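# Put a grinder body into the open carton

## Task

Place one grinder body inside the open carton, then open the gripper so the part is no longer held.

## Robot and tools

Robot: two arms, left_arm and right_arm, each ending in a two-finger gripper. All numbers use one scene frame. Its origin sits on the table top midway between the arms, +z is up, +x reaches out over the table, and left_arm is on the +y side. The names left and right are not sides of any camera image. Base of left_arm: (-0.002, +0.321, 0) m, quat_wxyz (+0.995, 0, 0, -0.104). Base of right_arm: (-0.016, -0.307, 0) m, quat_wxyz (+1.000, 0, 0, -0.015).

Gripper: the fingers extend along the gripper's own +z axis and close along its y axis. end_effector_position is the pinch point between the pads, roughly 1 cm short of the fingertips. A wrist camera on a mount rides on each gripper.

The row (used by execute_actions and move): always 16 plain numbers, even when one arm is idle. First left_arm: x, y, z, qw, qx, qy, qz, opening; then right_arm in the same order. x, y, z are an absolute target position in metres in the scene frame. qw, qx, qy, qz are an absolute target orientation, w first, in the same frame. Together these form a pose. opening is absolute, from -1 (closed) to +1 (fully open, 0.094 m).

execute_actions(actions): a list of up to 15 actions, run in order. Each action is a list of up to 15 rows; each row lasts one control step of 1/30 s, and a short list repeats its final row until 15 steps (0.5 s) have passed. An empty list just returns the current state and images. An action is rejected for both arms if any target lies more than 0.6 m from that gripper's current position along any of the gripper's own axes. If any action is malformed, or the first one fails that check against the last reported state, nothing in the call runs. Every step, the commanded pose is clipped to at most 70 mm and 16 degrees from the measured pose; after an action the arm only continues up to its last clipped pose, so distant targets need further actions. If position and orientation cannot both be met, position wins. Arms tend to stop a centimetre or more off target, usually low. To hold an orientation, repeat your own chosen quaternion rather than copying the slightly drifted reported one.

move(target, speed, blocking): target is one 16-number row of absolute poses and openings. Each gripper travels a straight line toward its pose, all arms finishing together, in 0.5 to 10 s (cut off at 10 s). speed is top path speed in m/s, 0.002 to 0.5, default 0.25; turning is capped at twice that in rad/s. Rotation takes the shorter way. Paths ignore obstacles and the other arm; the gripper may lag, stray, or overshoot speed, mostly near full reach. Openings are applied at the start. Faster contact and targets deeper past contact press harder. The result adds a move: line with the ending (done, off_target, moving, held, fault), the limits that acted (paced = the pose was clipped; held = a check blocked some steps, after which the arm may jump faster), and each gripper's remaining distance. With blocking=false the reply comes after 0.5 s while motion continues; further moves or execute_actions are refused until a result shows it ended, so call wait or stop.

wait(seconds): 0 to 10; arms keep their last command, a running move continues, and it returns early when the move ends. stop(): brakes the current move (needs room, more when fast); fingers keep moving. zoom_image(camera, region): camera is cam_high, cam_low, cam_left_wrist or cam_right_wrist (each 504x504); region [x0, y0, x1, y1] in pixels from the top-left, at most 504 by 504. read_manual(section): returns only licence text, no motion. finished_scene(scene): pass the current scene number; it ends the scene irreversibly after the last command is held, and reports success. The goal must already be met and stable.

Reading results: the state line lists each gripper's position and quaternion; printed positions can be off, more at long reach. Hand target lines show where the controller is currently driving each gripper. A pose unreachable line means the clearance check altered or blocked that arm's command. Step readings list positions at some steps; HELD with an arm label means that arm's row was partly held back. grip_measured is the finger opening on the command scale (last Joint positions value is metres); each gripper may read up to about 1 mm off. To hold a part, command about 0.03 below grip_measured; smaller margins grip more gently. Pads push about 50 to 62 N each, briefly more on first contact. A FAULT line means an arm stopped.

Joint ranges (rad), base outward: waist -2.618 to 3.054, shoulder 0 to 3.142, elbow 0 to 3.142, wrist pitch -1.571 to 1.571, wrist yaw -1.571 to 1.571, wrist roll -2.094 to 2.094. Elbows stop just before straight.

Cautions: nothing may leave the table. Do not let the arms collide or push on each other. Avoid dropping, slamming, or forcing objects; a held part may be tugged or loose items nudged by outside disturbances. For an idle arm, resend its exact last reported pose and desired opening every call. Holding loads heats motors: a MOTOR HOT warning appears at 75 °C, 90 °C halts that arm for 10 s, and at 100 °C the arm goes limp and falls. Less robot time, smooth motion and low effort are preferred.

Each tool is called after "Emit:" as name(argument=value, ...), one argument or row to a line, values as JSON.

## Session

Emit:
execute_actions(
  actions=[],
)

Scene clock: 0.00 s.
left_arm: end_effector_position=(+0.3903, +0.1687, +0.2488) grip_measured=+1.000 end_effector_quat_wxyz=(-0.195, +0.606, -0.763, +0.110) | right_arm: end_effector_position=(+0.0425, -0.5357, +0.1019) grip_measured=+1.000 end_effector_quat_wxyz=(-0.021, +0.473, +0.881, +0.006)
Joint positions: left_arm=[-0.275  1.884  2.073 -1.389 -0.263 -1.777  0.094] | right_arm=[-1.279  1.476  1.111 -1.244  0.023 -0.323  0.094]
Joint velocities: left_arm=[-0.002 -0.007 -0.002  0.007  0.066 -0.022  0.   ] | right_arm=[-0.017 -0.002 -0.002  0.022 -0.007  0.007  0.   ]
Motor temperatures (°C, as the motors report them): left_arm=[20 17 16 18 18 17] | right_arm=[18 19 20 19 20 16]
Hand target (left_arm): +0.390, +0.171, +0.258; +0.204, -0.605, +0.760, -0.118
Hand target (right_arm): +0.044, -0.540, +0.107; -0.011, +0.473, +0.881, -0.002

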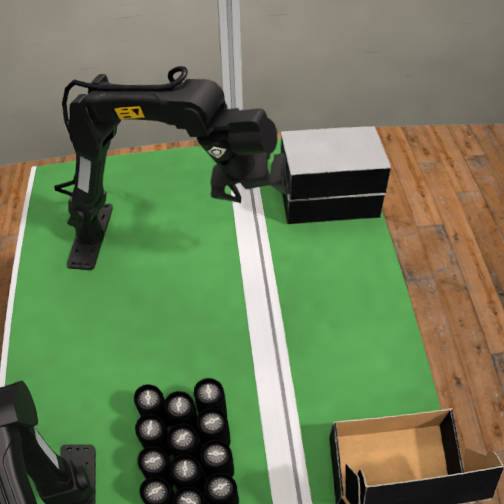

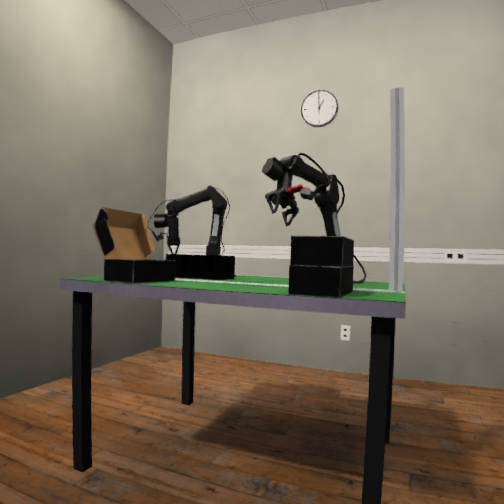

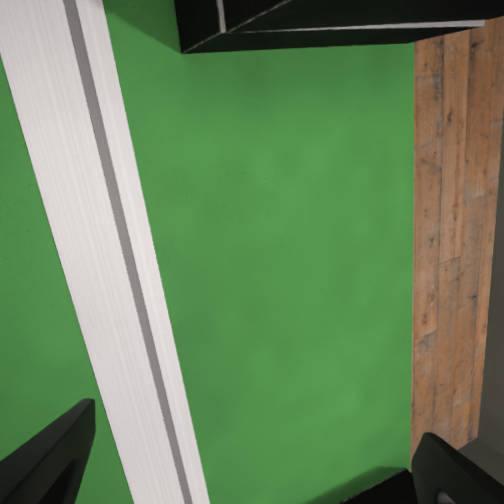

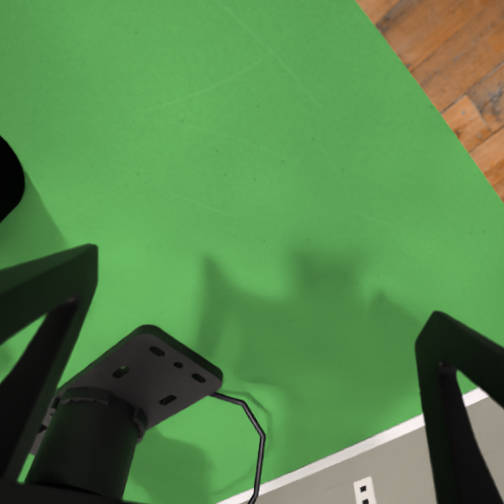

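Emit:
move(
  target=[0.39,0.169,0.249,-0.195,0.606,-0.763,0.110,1,0.17,-0.30,0.27,0,0,1,0,1],
)

Scene clock: 7.27 s.
left_arm: end_effector_position=(+0.3900, +0.1681, +0.2486) grip_measured=+1.000 end_effector_quat_wxyz=(-0.193, +0.606, -0.764, +0.111) | right_arm: end_effector_position=(+0.1703, -0.2969, +0.2637) grip_measured=+1.000 end_effector_quat_wxyz=(+0.195, -0.002, +0.981, +0.011)
Joint positions: left_arm=[-0.275  1.884  2.073 -1.389 -0.259 -1.777  0.094] | right_arm=[ 0.073  1.039  1.421 -1.559 -0.006  0.042  0.094]
Joint velocities: left_arm=[-0.007 -0.002  0.002 -0.007  0.037 -0.037  0.   ] | right_arm=[ 0.017 -0.002  0.002  0.007 -0.007  0.066  0.   ]
Motor temperatures (°C, as the motors report them): left_arm=[20 18 17 18 18 17] | right_arm=[18 20 21 19 20 16]
Hand target (left_arm): +0.390, +0.169, +0.249; +0.195, -0.606, +0.763, -0.110
Hand target (right_arm): +0.173, -0.295, +0.271; +0.206, -0.003, +0.979, +0.013
Off the commanded pose (left_arm): 0.001 m, 0 deg.
Off the commanded pose (right_arm): 0.007 m, 23 deg; orientation clipped at the last step of the last action.
joint sent to its limit (right arm) — the command would take joint 4 (wrist pitch) past its lower limit, so that joint was sent only as far as its limit.
move: off_target (right_arm); limits=paced

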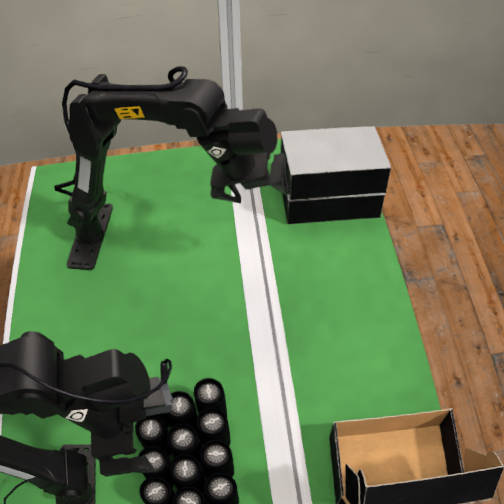

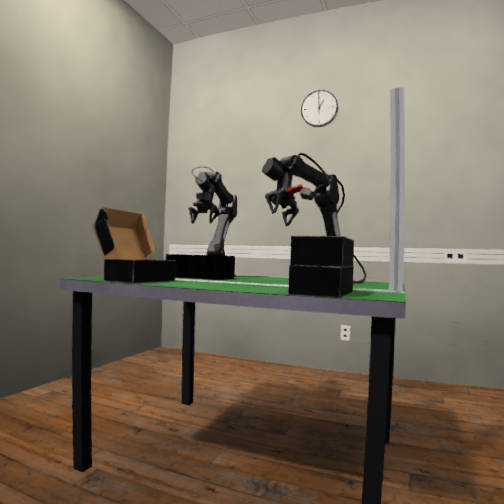

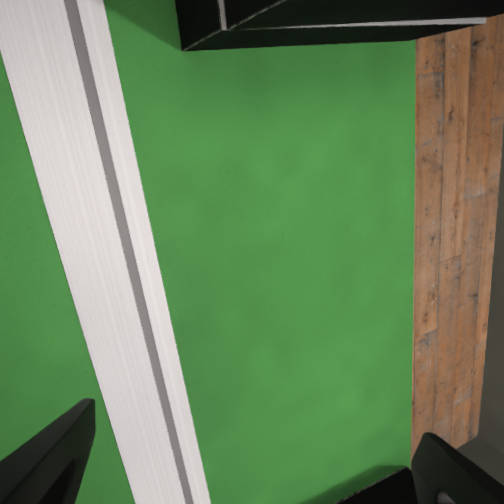

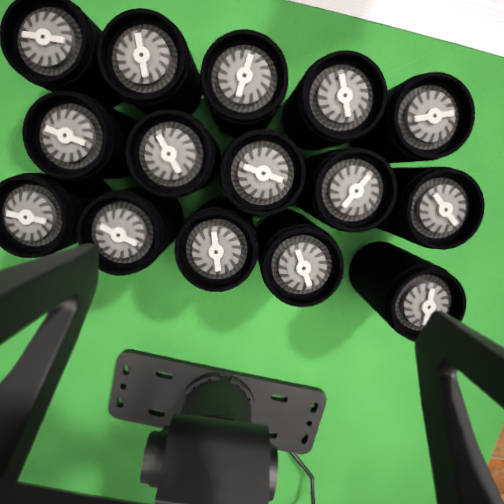

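Emit:
move(
  target=[0.39,0.169,0.249,-0.195,0.606,-0.763,0.110,1,0.45,-0.30,0.27,0.1,0,0.995,0,1],
)

Emit:
zoom_image(
  camera="cam_low",
  region=[60,160,260,310],
)

Scene clock: 14.47 s.
left_arm: end_effector_position=(+0.3898, +0.1675, +0.2485) grip_measured=+1.000 end_effector_quat_wxyz=(-0.191, +0.606, -0.764, +0.112) | right_arm: end_effector_position=(+0.4493, -0.2938, +0.2507) grip_measured=+1.000 end_effector_quat_wxyz=(+0.187, -0.004, +0.982, +0.007)
Joint positions: left_arm=[-0.275  1.884  2.073 -1.389 -0.256 -1.777  0.094] | right_arm=[ 0.053  2.158  2.522 -1.558 -0.006  0.018  0.094]
Joint velocities: left_arm=[-0.002 -0.032  0.007 -0.007  0.007  0.007  0.   ] | right_arm=[-0.012  0.002 -0.007 -0.081 -0.022 -0.095  0.   ]
Motor temperatures (°C, as the motors report them): left_arm=[20 19 17 18 18 17] | right_arm=[18 20 22 19 20 16]
Hand target (left_arm): +0.390, +0.169, +0.249; +0.195, -0.606, +0.763, -0.110
Hand target (right_arm): +0.449, -0.300, +0.265; +0.206, +0.000, +0.978, +0.003
Off the commanded pose (left_arm): 0.002 m, 0 deg.
Off the commanded pose (right_arm): 0.020 m, 10 deg.
joint sent to its limit (right arm) — the command would take joint 4 (wrist pitch) past its lower limit, so that joint was sent only as far as its limit.
move: off_target (right_arm)

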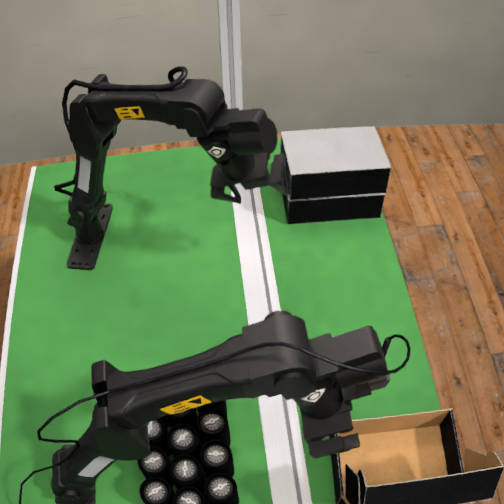

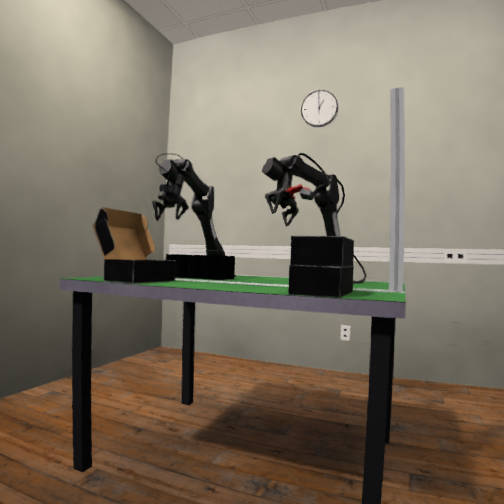

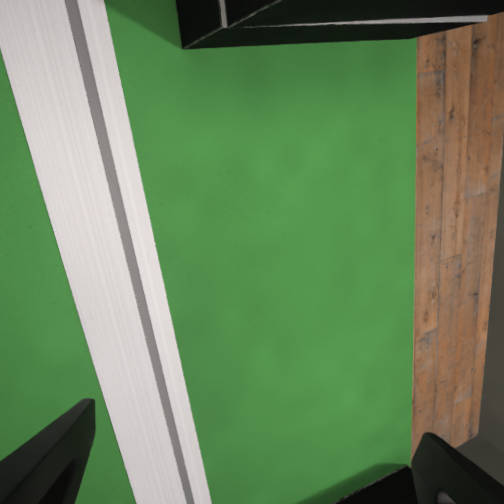

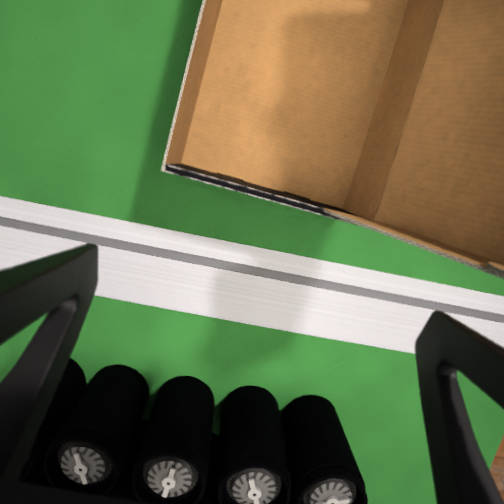

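Region (60, 160, 260, 310) of cam_low's 504x504 image, scaled by 2.520, with more detail than that image has; it fills the top 378 rows of this view, and the rest is white.

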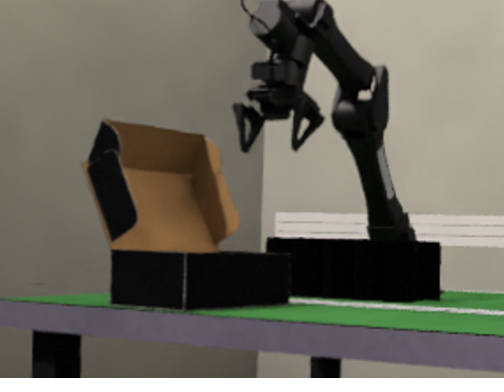

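Emit:
move(
  target=[0.39,0.169,0.249,-0.195,0.606,-0.763,0.110,1,0.26,-0.17,0.17,0,0,1,0,0.5],
)

Scene clock: 44.80 s.
left_arm: end_effector_position=(+0.3896, +0.1671, +0.2484) grip_measured=+1.000 end_effector_quat_wxyz=(-0.190, +0.606, -0.764, +0.112) | right_arm: end_effector_position=(+0.2584, -0.1703, +0.1653) grip_measured=+0.502 end_effector_quat_wxyz=(-0.017, -0.001, +1.000, -0.007)
Joint positions: left_arm=[-0.275  1.884  2.073 -1.389 -0.253 -1.777  0.094] | right_arm=[ 0.488  1.747  1.646 -1.508 -0.002  0.457  0.071]
Joint velocities: left_arm=[-0.002 -0.002 -0.002  0.037  0.007 -0.022  0.   ] | right_arm=[-0.007 -0.012 -0.012  0.037  0.051  0.007  0.001]
Motor temperatures (°C, as the motors report them): left_arm=[20 20 18 19 18 17] | right_arm=[18 26 24 20 20 16]
Hand target (left_arm): +0.390, +0.169, +0.249; +0.195, -0.606, +0.763, -0.110
Hand target (right_arm): +0.258, -0.168, +0.171; -0.002, +0.001, +1.000, +0.002
Off the commanded pose (left_arm): 0.002 m, 1 deg.
Off the commanded pose (right_arm): 0.005 m, 2 deg.
move: done

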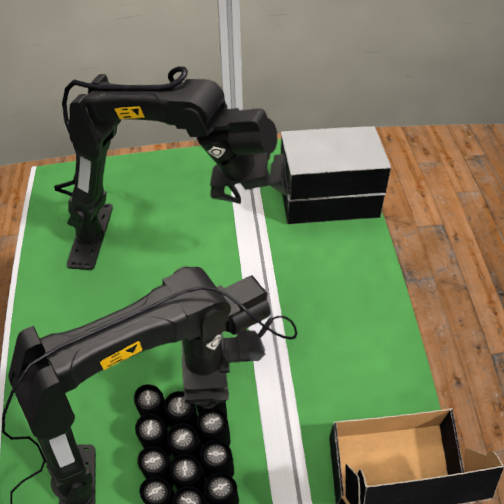

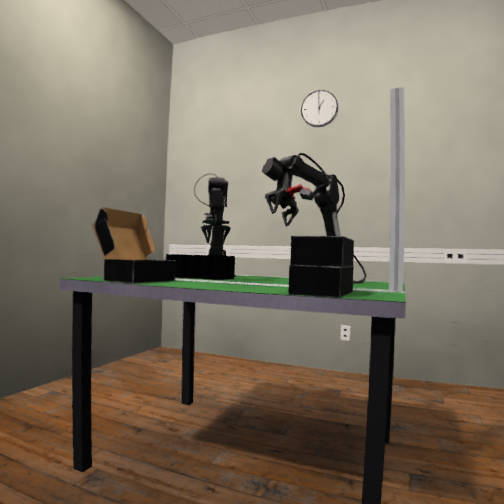

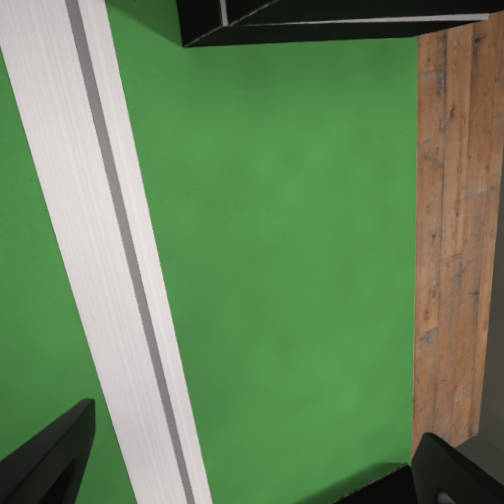

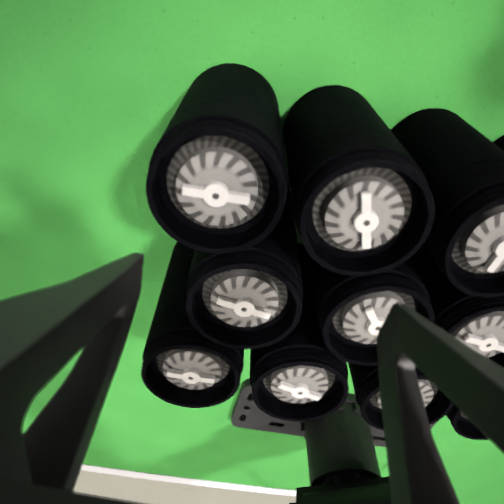

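Emit:
move(
  target=[0.39,0.169,0.249,-0.195,0.606,-0.763,0.110,1,0.26,-0.153,0.125,0,-0.383,0.924,0,0.6],
  speed=0.3,
)

Scene clock: 50.47 s.
left_arm: end_effector_position=(+0.3894, +0.1667, +0.2483) grip_measured=+1.000 end_effector_quat_wxyz=(-0.189, +0.606, -0.765, +0.113) | right_arm: end_effector_position=(+0.2593, -0.1562, +0.1242) grip_measured=+0.598 end_effector_quat_wxyz=(-0.009, -0.375, +0.927, +0.000)
Joint positions: left_arm=[-0.275  1.884  2.073 -1.389 -0.25  -1.777  0.094] | right_arm=[ 0.527  1.747  1.483 -1.325 -0.002 -0.27   0.075]
Joint velocities: left_arm=[-0.007 -0.002 -0.007 -0.022  0.007 -0.066  0.   ] | right_arm=[ 0.007  0.002  0.002 -0.051 -0.066 -0.154 -0.001]
Motor temperatures (°C, as the motors report them): left_arm=[20 20 18 19 18 17] | right_arm=[18 26 23 20 20 16]
Hand target (left_arm): +0.390, +0.169, +0.249; +0.195, -0.606, +0.763, -0.110
Hand target (right_arm): +0.259, -0.153, +0.125; -0.000, -0.383, +0.924, -0.000
Off the commanded pose (left_arm): 0.003 m, 1 deg.
Off the commanded pose (right_arm): 0.003 m, 1 deg.
move: done

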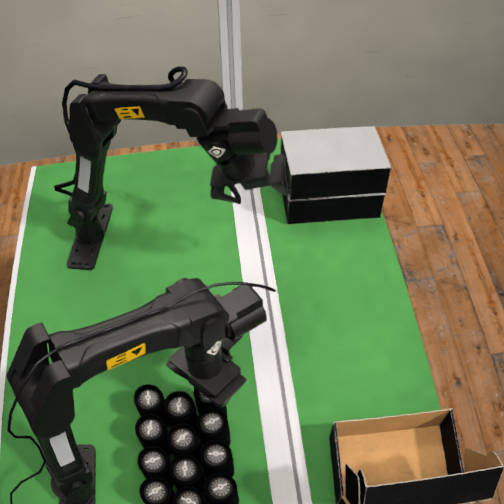

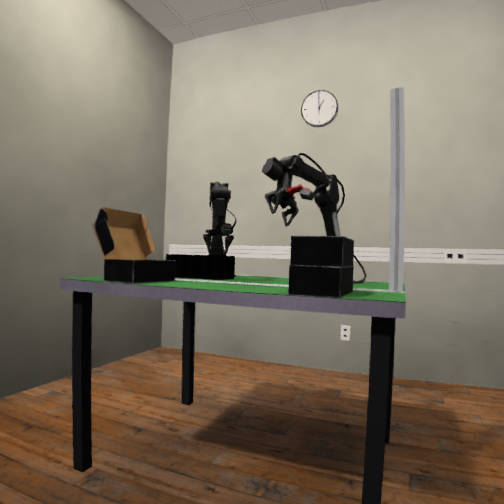

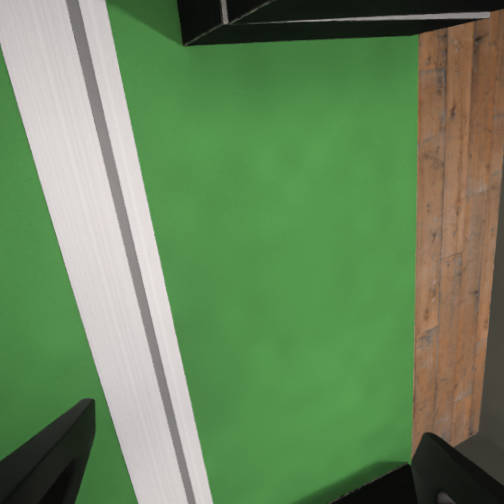

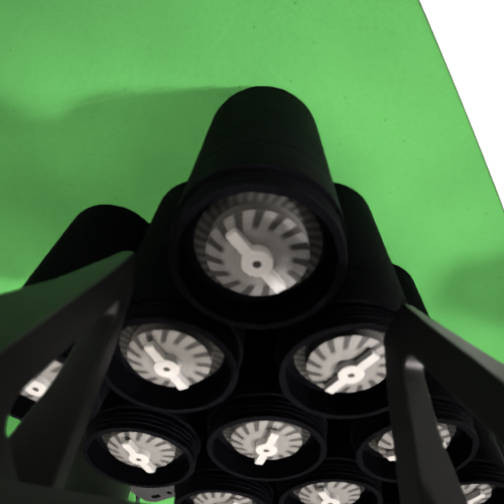

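Emit:
move(
  target=[0.39,0.169,0.249,-0.195,0.606,-0.763,0.110,1,0.262,-0.149,0.085,0,-0.383,0.924,0,0.4],
  speed=0.05,
)

Scene clock: 53.93 s.
left_arm: end_effector_position=(+0.3893, +0.1664, +0.2482) grip_measured=+1.000 end_effector_quat_wxyz=(-0.188, +0.606, -0.765, +0.113) | right_arm: end_effector_position=(+0.2640, -0.1518, +0.0871) grip_measured=+0.402 end_effector_quat_wxyz=(+0.001, -0.379, +0.925, -0.000)
Joint positions: left_arm=[-0.275  1.884  2.073 -1.389 -0.249 -1.777  0.094] | right_arm=[ 0.533  1.766  1.358 -1.162  0.001 -0.274  0.066]
Joint velocities: left_arm=[ 0.007 -0.012 -0.002 -0.022  0.007 -0.007  0.   ] | right_arm=[-0.017 -0.017  0.007 -0.081  0.022 -0.037  0.   ]
Motor temperatures (°C, as the motors report them): left_arm=[20 20 18 19 18 17] | right_arm=[18 26 23 19 20 16]
Hand target (left_arm): +0.390, +0.169, +0.249; +0.195, -0.606, +0.763, -0.110
Hand target (right_arm): +0.262, -0.149, +0.085; -0.000, -0.383, +0.924, +0.000
Off the commanded pose (left_arm): 0.003 m, 1 deg.
Off the commanded pose (right_arm): 0.004 m, 0 deg.
move: done

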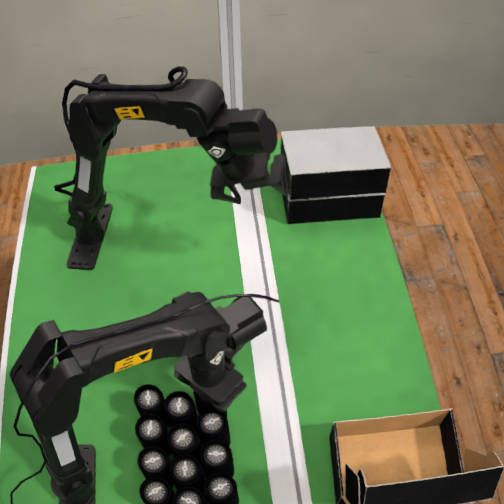

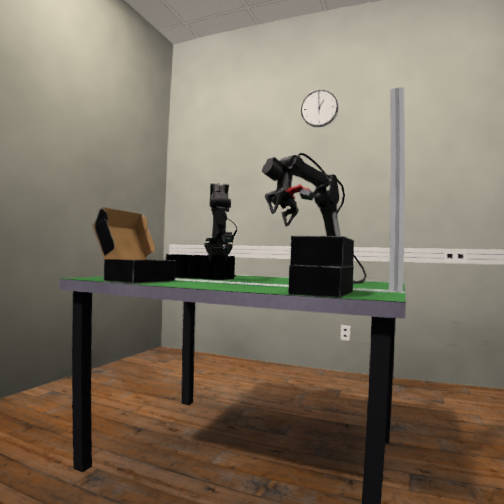

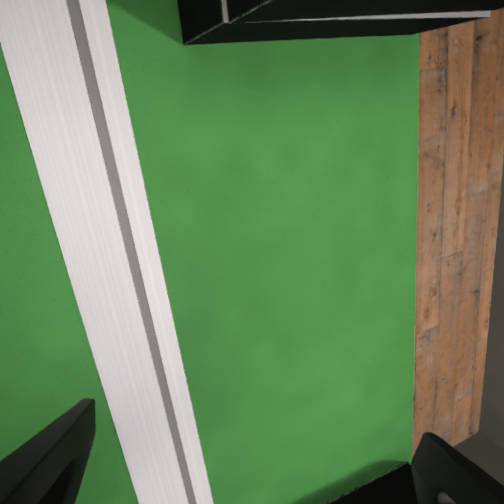

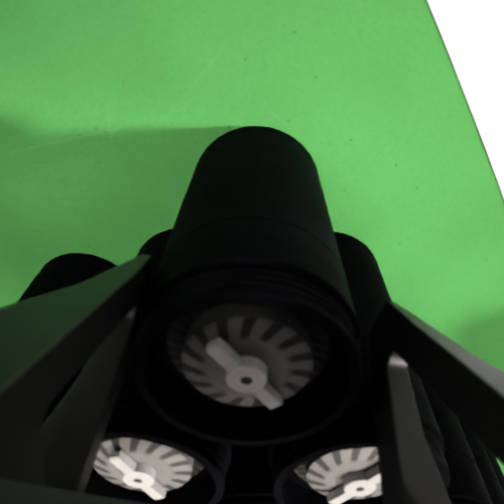

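Emit:
move(
  target=[0.39,0.169,0.249,-0.195,0.606,-0.763,0.110,1,0.261,-0.150,0.085,0,-0.383,0.924,0,0.0],
  speed=0.05,
)

Scene clock: 65.40 s.
left_arm: end_effector_position=(+0.3893, +0.1663, +0.2482) grip_measured=+1.000 end_effector_quat_wxyz=(-0.188, +0.606, -0.765, +0.113) | right_arm: end_effector_position=(+0.2631, -0.1509, +0.0871) grip_measured=+0.157 end_effector_quat_wxyz=(-0.000, -0.380, +0.925, +0.003)
Joint positions: left_arm=[-0.275  1.884  2.073 -1.389 -0.248 -1.777  0.094] | right_arm=[ 0.534  1.766  1.358 -1.163 -0.006 -0.275  0.054]
Joint velocities: left_arm=[-0.012 -0.002 -0.002 -0.081 -0.007 -0.022  0.   ] | right_arm=[ 0.012  0.002 -0.012  0.022  0.037 -0.051  0.   ]
Motor temperatures (°C, as the motors report them): left_arm=[20 20 18 19 18 17] | right_arm=[18 25 23 19 20 16]
Hand target (left_arm): +0.390, +0.169, +0.249; +0.195, -0.606, +0.763, -0.110
Hand target (right_arm): +0.261, -0.150, +0.085; -0.000, -0.383, +0.924, -0.000
Off the commanded pose (left_arm): 0.003 m, 1 deg.
Off the commanded pose (right_arm): 0.003 m, 1 deg.
move: done

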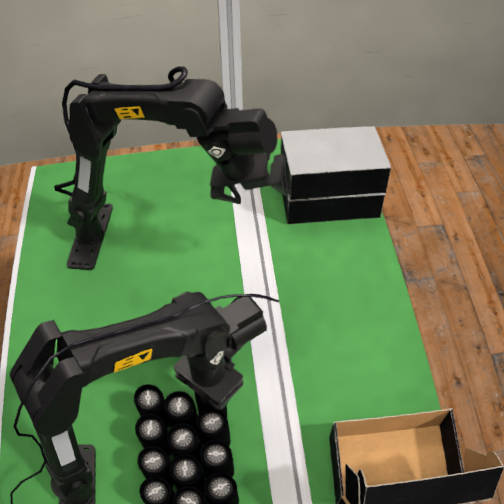

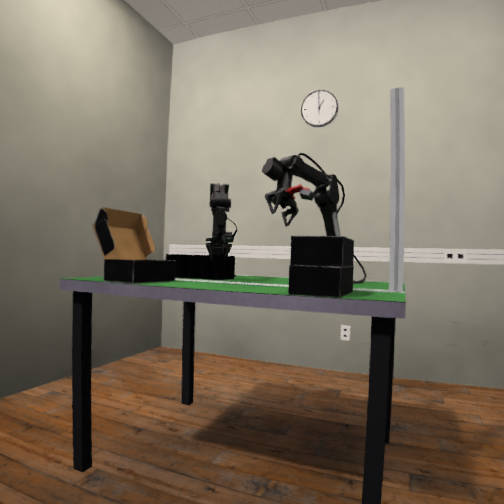

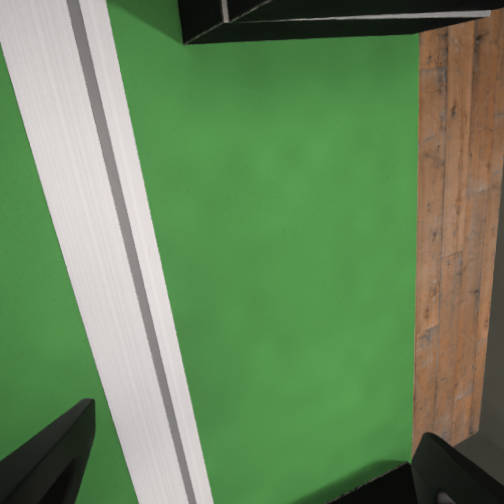

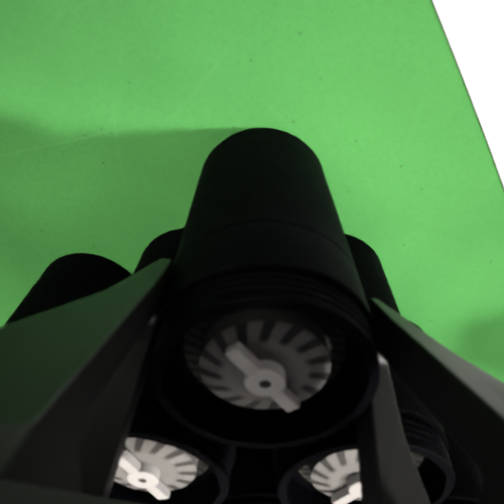

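Emit:
move(
  target=[0.3,0.4,0.25,-0.195,0.606,-0.763,0.110,1,0.265,-0.145,0.125,0,-0.383,0.924,0,0.12],
  speed=0.2,
)

Emit:
move(
  target=[0.3,0.4,0.25,-0.195,0.606,-0.763,0.110,1,0.27,-0.05,0.12,0,-0.45,0.893,0,0.12],
  speed=0.15,
)

Emit:
move(
  target=[0.3,0.4,0.25,-0.195,0.606,-0.763,0.110,1,0.141,0.12,0.105,0,-0.574,0.819,0,0.12],
  speed=0.2,
)

Scene clock: 74.27 s.
left_arm: end_effector_position=(+0.3001, +0.3968, +0.2437) grip_measured=+1.000 end_effector_quat_wxyz=(-0.180, +0.611, -0.763, +0.110) | right_arm: end_effector_position=(+0.2620, -0.1515, +0.1129) grip_measured=+0.157 end_effector_quat_wxyz=(-0.014, -0.378, +0.926, +0.001)
Joint positions: left_arm=[ 0.486  1.4    1.531 -1.282  0.062 -1.086  0.094] | right_arm=[ 0.534  1.776  1.473 -1.295 -0.006 -0.27   0.054]
Joint velocities: left_arm=[-0.017 -0.007 -0.007  0.007  0.007  0.007  0.   ] | right_arm=[-0.017 -0.022 -0.002  0.007 -0.037 -0.022 -0.001]
Motor temperatures (°C, as the motors report them): left_arm=[20 21 18 19 18 17] | right_arm=[18 25 23 19 20 16]
Hand target (left_arm): +0.298, +0.398, +0.251; +0.196, -0.606, +0.762, -0.115
Hand target (right_arm): +0.265, -0.145, +0.125; +0.000, -0.383, +0.924, +0.000
Off the commanded pose (left_arm): 0.007 m, 2 deg.
Off the commanded pose (right_arm): 0.014 m, 2 deg.
move: off_target (right_arm)

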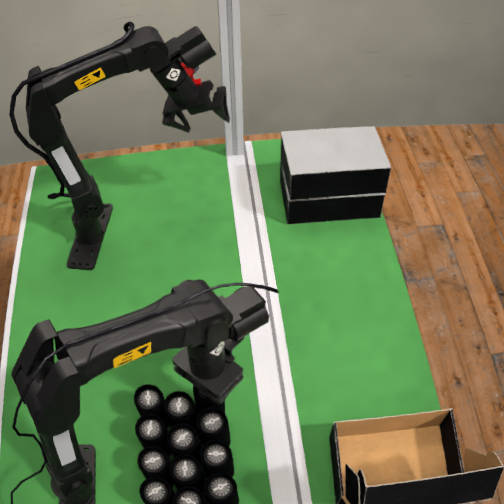

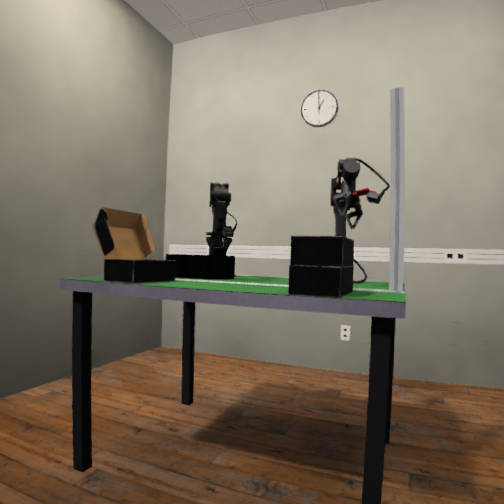

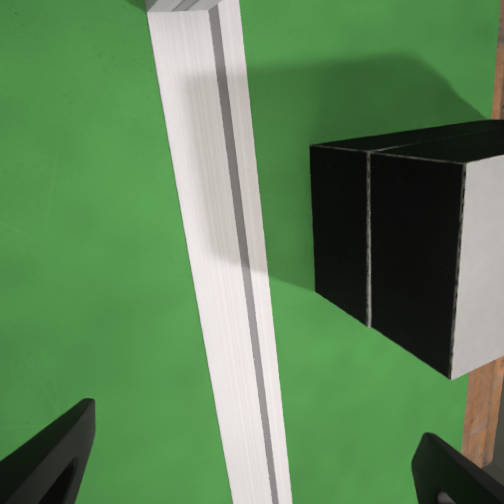

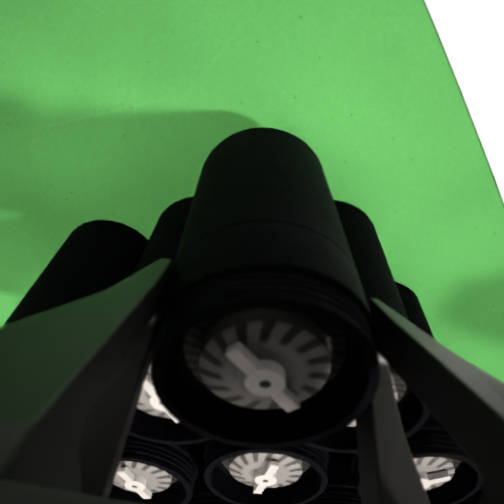

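Scene clock: 75.53 s.
left_arm: end_effector_position=(+0.3001, +0.3968, +0.2437) grip_measured=+1.000 end_effector_quat_wxyz=(-0.180, +0.609, -0.765, +0.109) | right_arm: end_effector_position=(+0.2645, -0.0554, +0.1015) grip_measured=+0.157 end_effector_quat_wxyz=(-0.023, -0.451, +0.892, -0.007)
Joint positions: left_arm=[ 0.486  1.4    1.531 -1.282  0.062 -1.082  0.094] | right_arm=[ 0.759  2.028  1.765 -1.355  0.001 -0.207  0.054]
Joint velocities: left_arm=[-0.012 -0.002 -0.002 -0.037 -0.051  0.007  0.   ] | right_arm=[ 0.002 -0.007 -0.017 -0.007 -0.037  0.007  0.   ]
Motor temperatures (°C, as the motors report them): left_arm=[20 20 18 19 18 17] | right_arm=[18 25 23 19 20 16]
Hand target (left_arm): +0.300, +0.400, +0.250; +0.195, -0.606, +0.763, -0.110
Hand target (right_arm): +0.269, -0.050, +0.119; -0.001, -0.450, +0.893, -0.000
Off the commanded pose (left_arm): 0.007 m, 2 deg.
Off the commanded pose (right_arm): 0.020 m, 3 deg.
move: off_target (right_arm)

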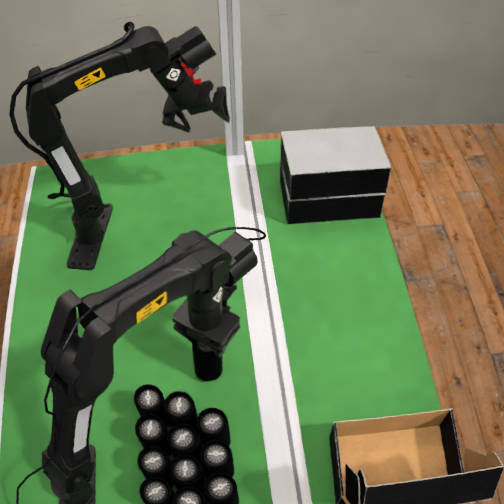

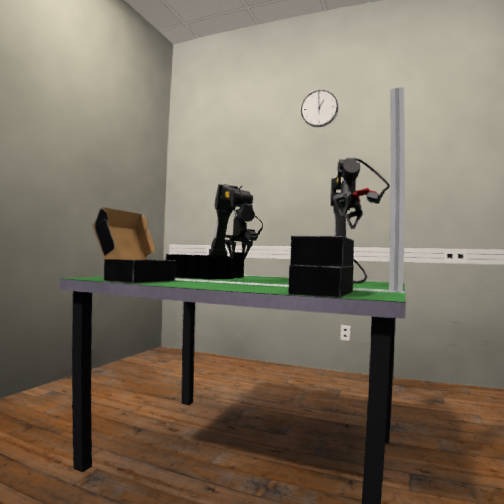

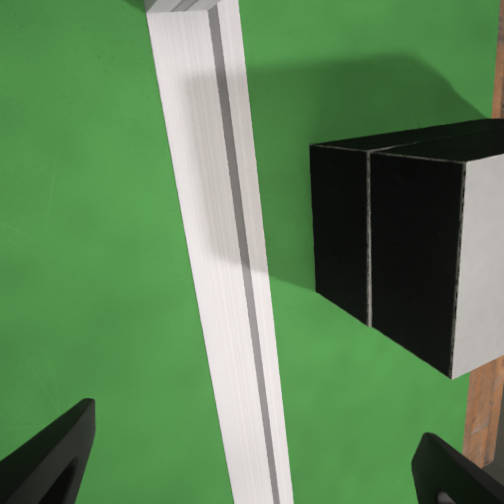

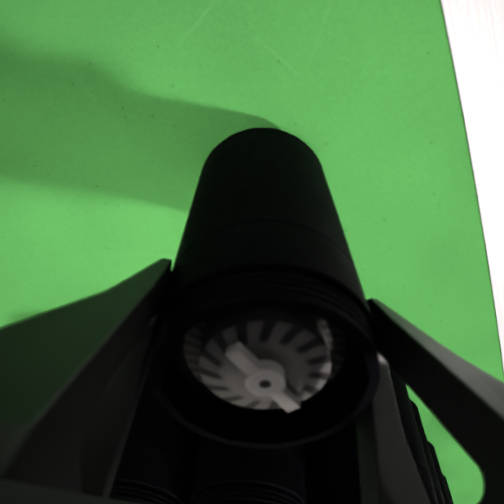

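Scene clock: 77.00 s.
left_arm: end_effector_position=(+0.3001, +0.3968, +0.2437) grip_measured=+1.000 end_effector_quat_wxyz=(-0.180, +0.609, -0.765, +0.109) | right_arm: end_effector_position=(+0.1405, +0.1174, +0.0878) grip_measured=+0.157 end_effector_quat_wxyz=(-0.009, -0.576, +0.817, -0.013)
Joint positions: left_arm=[ 0.486  1.4    1.531 -1.282  0.062 -1.081  0.094] | right_arm=[ 1.249  2.374  2.27  -1.496  0.011 -0.009  0.054]
Joint velocities: left_arm=[-0.007 -0.017 -0.012 -0.007  0.037  0.007  0.   ] | right_arm=[-0.007  0.032  0.017 -0.037  0.007  0.022 -0.   ]
Motor temperatures (°C, as the motors report them): left_arm=[20 20 18 19 18 17] | right_arm=[18 25 23 19 20 16]
Hand target (left_arm): +0.300, +0.400, +0.250; +0.195, -0.606, +0.763, -0.110
Hand target (right_arm): +0.139, +0.120, +0.104; -0.001, -0.574, +0.819, -0.001
Off the commanded pose (left_arm): 0.007 m, 2 deg.
Off the commanded pose (right_arm): 0.017 m, 2 deg.
move: off_target (right_arm)

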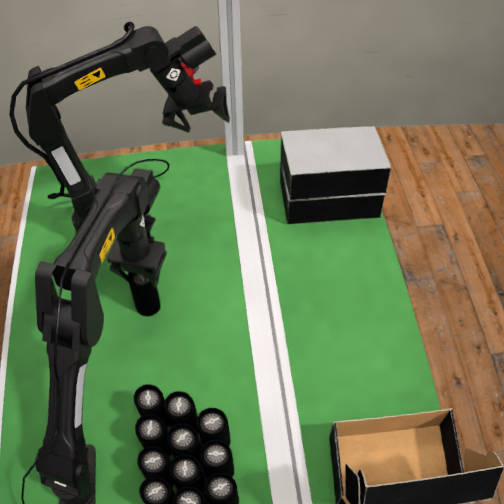

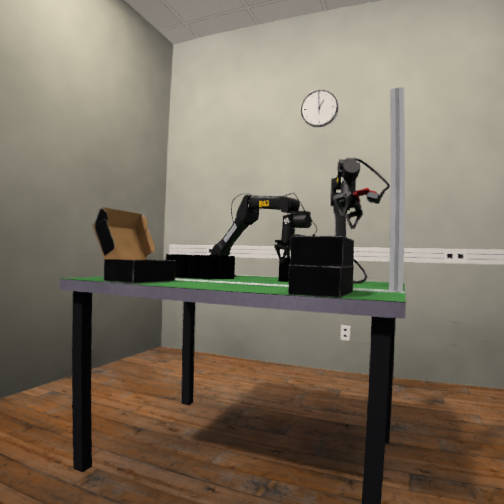

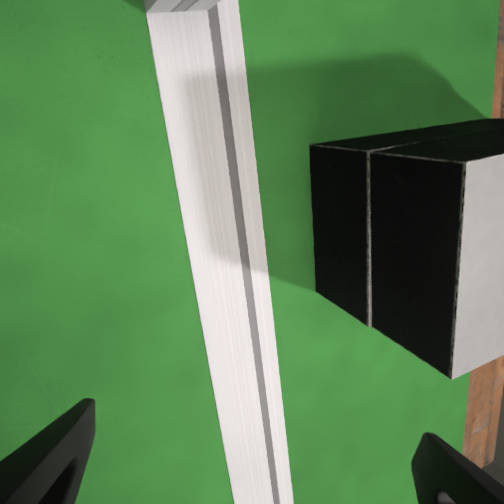

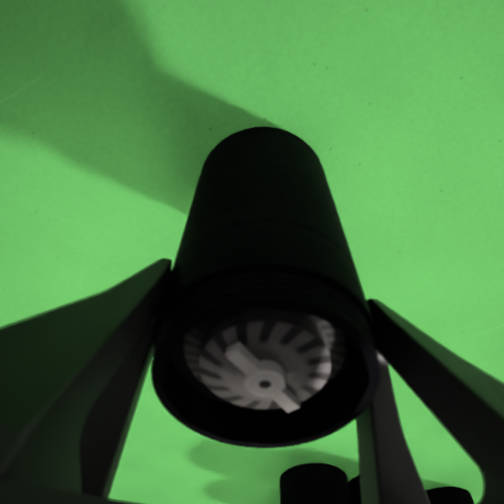

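Emit:
move(
  target=[0.3,0.4,0.25,-0.195,0.606,-0.763,0.110,1,0.141,0.12,0.103,0,-0.574,0.819,0,0.8],
  speed=0.05,
)

Emit:
move(
  target=[0.3,0.4,0.25,-0.195,0.606,-0.763,0.110,1,0.139,0.113,0.072,0.527,-0.44,0.627,0.369,0.8],
  speed=0.25,
)

Scene clock: 83.77 s.
left_arm: end_effector_position=(+0.3001, +0.3968, +0.2437) grip_measured=+1.000 end_effector_quat_wxyz=(-0.180, +0.609, -0.765, +0.109) | right_arm: end_effector_position=(+0.1398, +0.1153, +0.0875) grip_measured=+0.797 end_effector_quat_wxyz=(-0.013, -0.576, +0.817, -0.016)
Joint positions: left_arm=[ 0.486  1.4    1.531 -1.282  0.062 -1.081  0.094] | right_arm=[ 1.249  2.376  2.272 -1.506  0.011 -0.007  0.084]
Joint velocities: left_arm=[ 0.012 -0.027 -0.002  0.037 -0.022 -0.037  0.   ] | right_arm=[-0.012  0.017 -0.032 -0.066 -0.081  0.037  0.   ]
Motor temperatures (°C, as the motors report them): left_arm=[20 20 18 20 18 17] | right_arm=[18 28 24 19 20 16]
Hand target (left_arm): +0.300, +0.400, +0.250; +0.195, -0.606, +0.763, -0.110
Hand target (right_arm): +0.141, +0.120, +0.103; +0.000, -0.574, +0.819, -0.000
Off the commanded pose (left_arm): 0.007 m, 2 deg.
Off the commanded pose (right_arm): 0.016 m, 2 deg.
move: off_target (right_arm)

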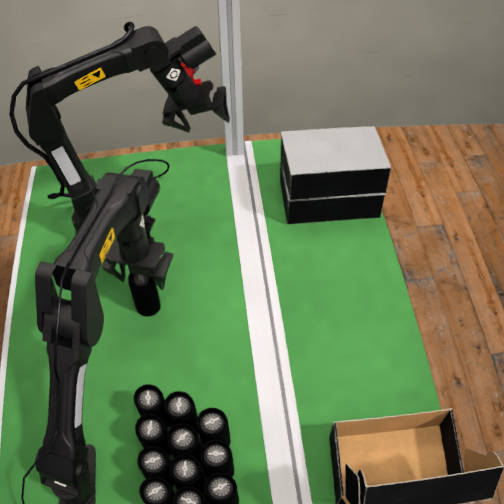

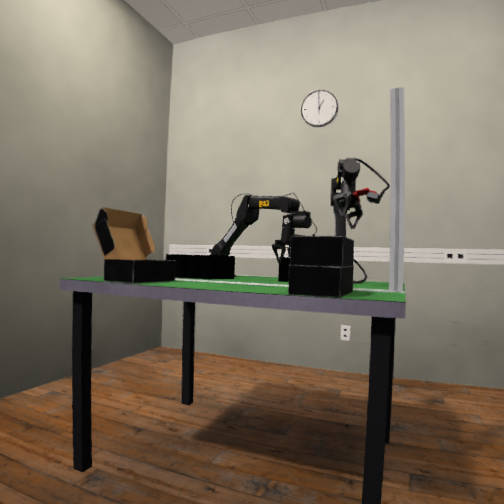

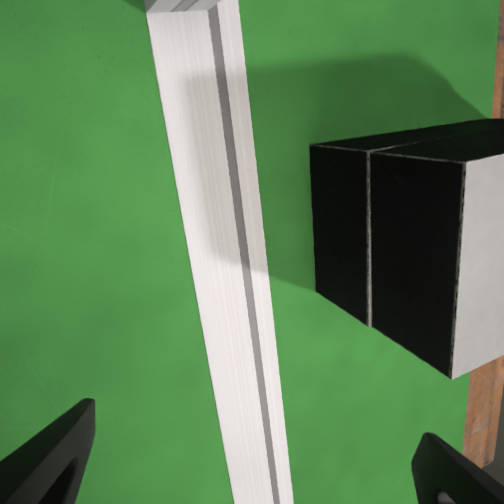

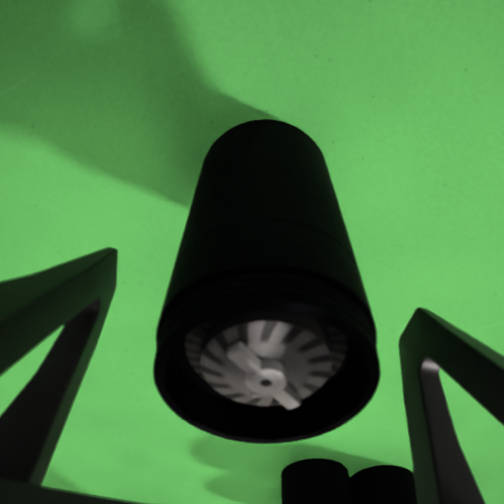

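Scene clock: 87.47 s.
left_arm: end_effector_position=(+0.3001, +0.3968, +0.2437) grip_measured=+1.000 end_effector_quat_wxyz=(-0.180, +0.609, -0.765, +0.109) | right_arm: end_effector_position=(+0.1378, +0.1124, +0.0725) grip_measured=+0.797 end_effector_quat_wxyz=(+0.527, -0.446, +0.629, +0.358)
Joint positions: left_arm=[ 0.486  1.4    1.531 -1.282  0.062 -1.081  0.094] | right_arm=[ 1.249  1.989  0.481  1.318  0.006 -0.018  0.084]
Joint velocities: left_arm=[-0.002 -0.022  0.002 -0.007  0.007  0.051  0.   ] | right_arm=[-0.012 -0.022  0.002  0.007  0.007 -0.022  0.001]
Motor temperatures (°C, as the motors report them): left_arm=[20 20 18 20 18 17] | right_arm=[18 28 24 20 20 16]
Hand target (left_arm): +0.300, +0.400, +0.250; +0.195, -0.606, +0.763, -0.110
Hand target (right_arm): +0.138, +0.112, +0.075; +0.531, -0.445, +0.623, +0.363
Off the commanded pose (left_arm): 0.007 m, 2 deg.
Off the commanded pose (right_arm): 0.001 m, 1 deg.
move: done

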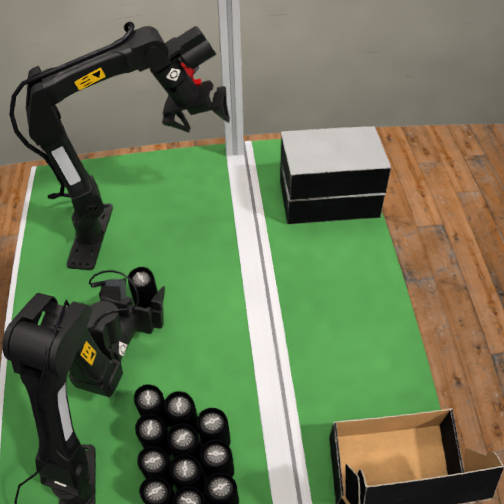

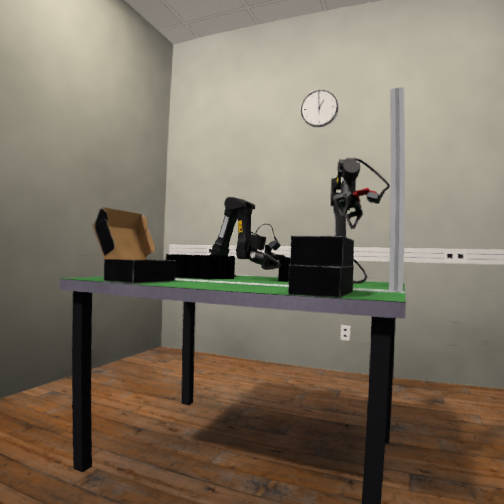

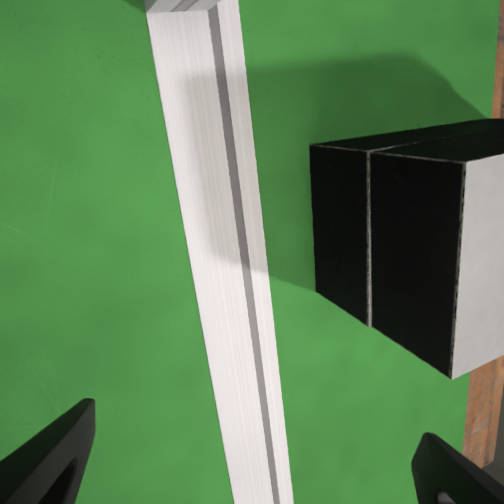

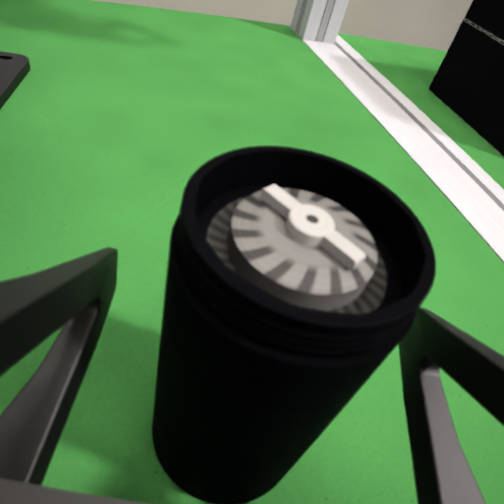

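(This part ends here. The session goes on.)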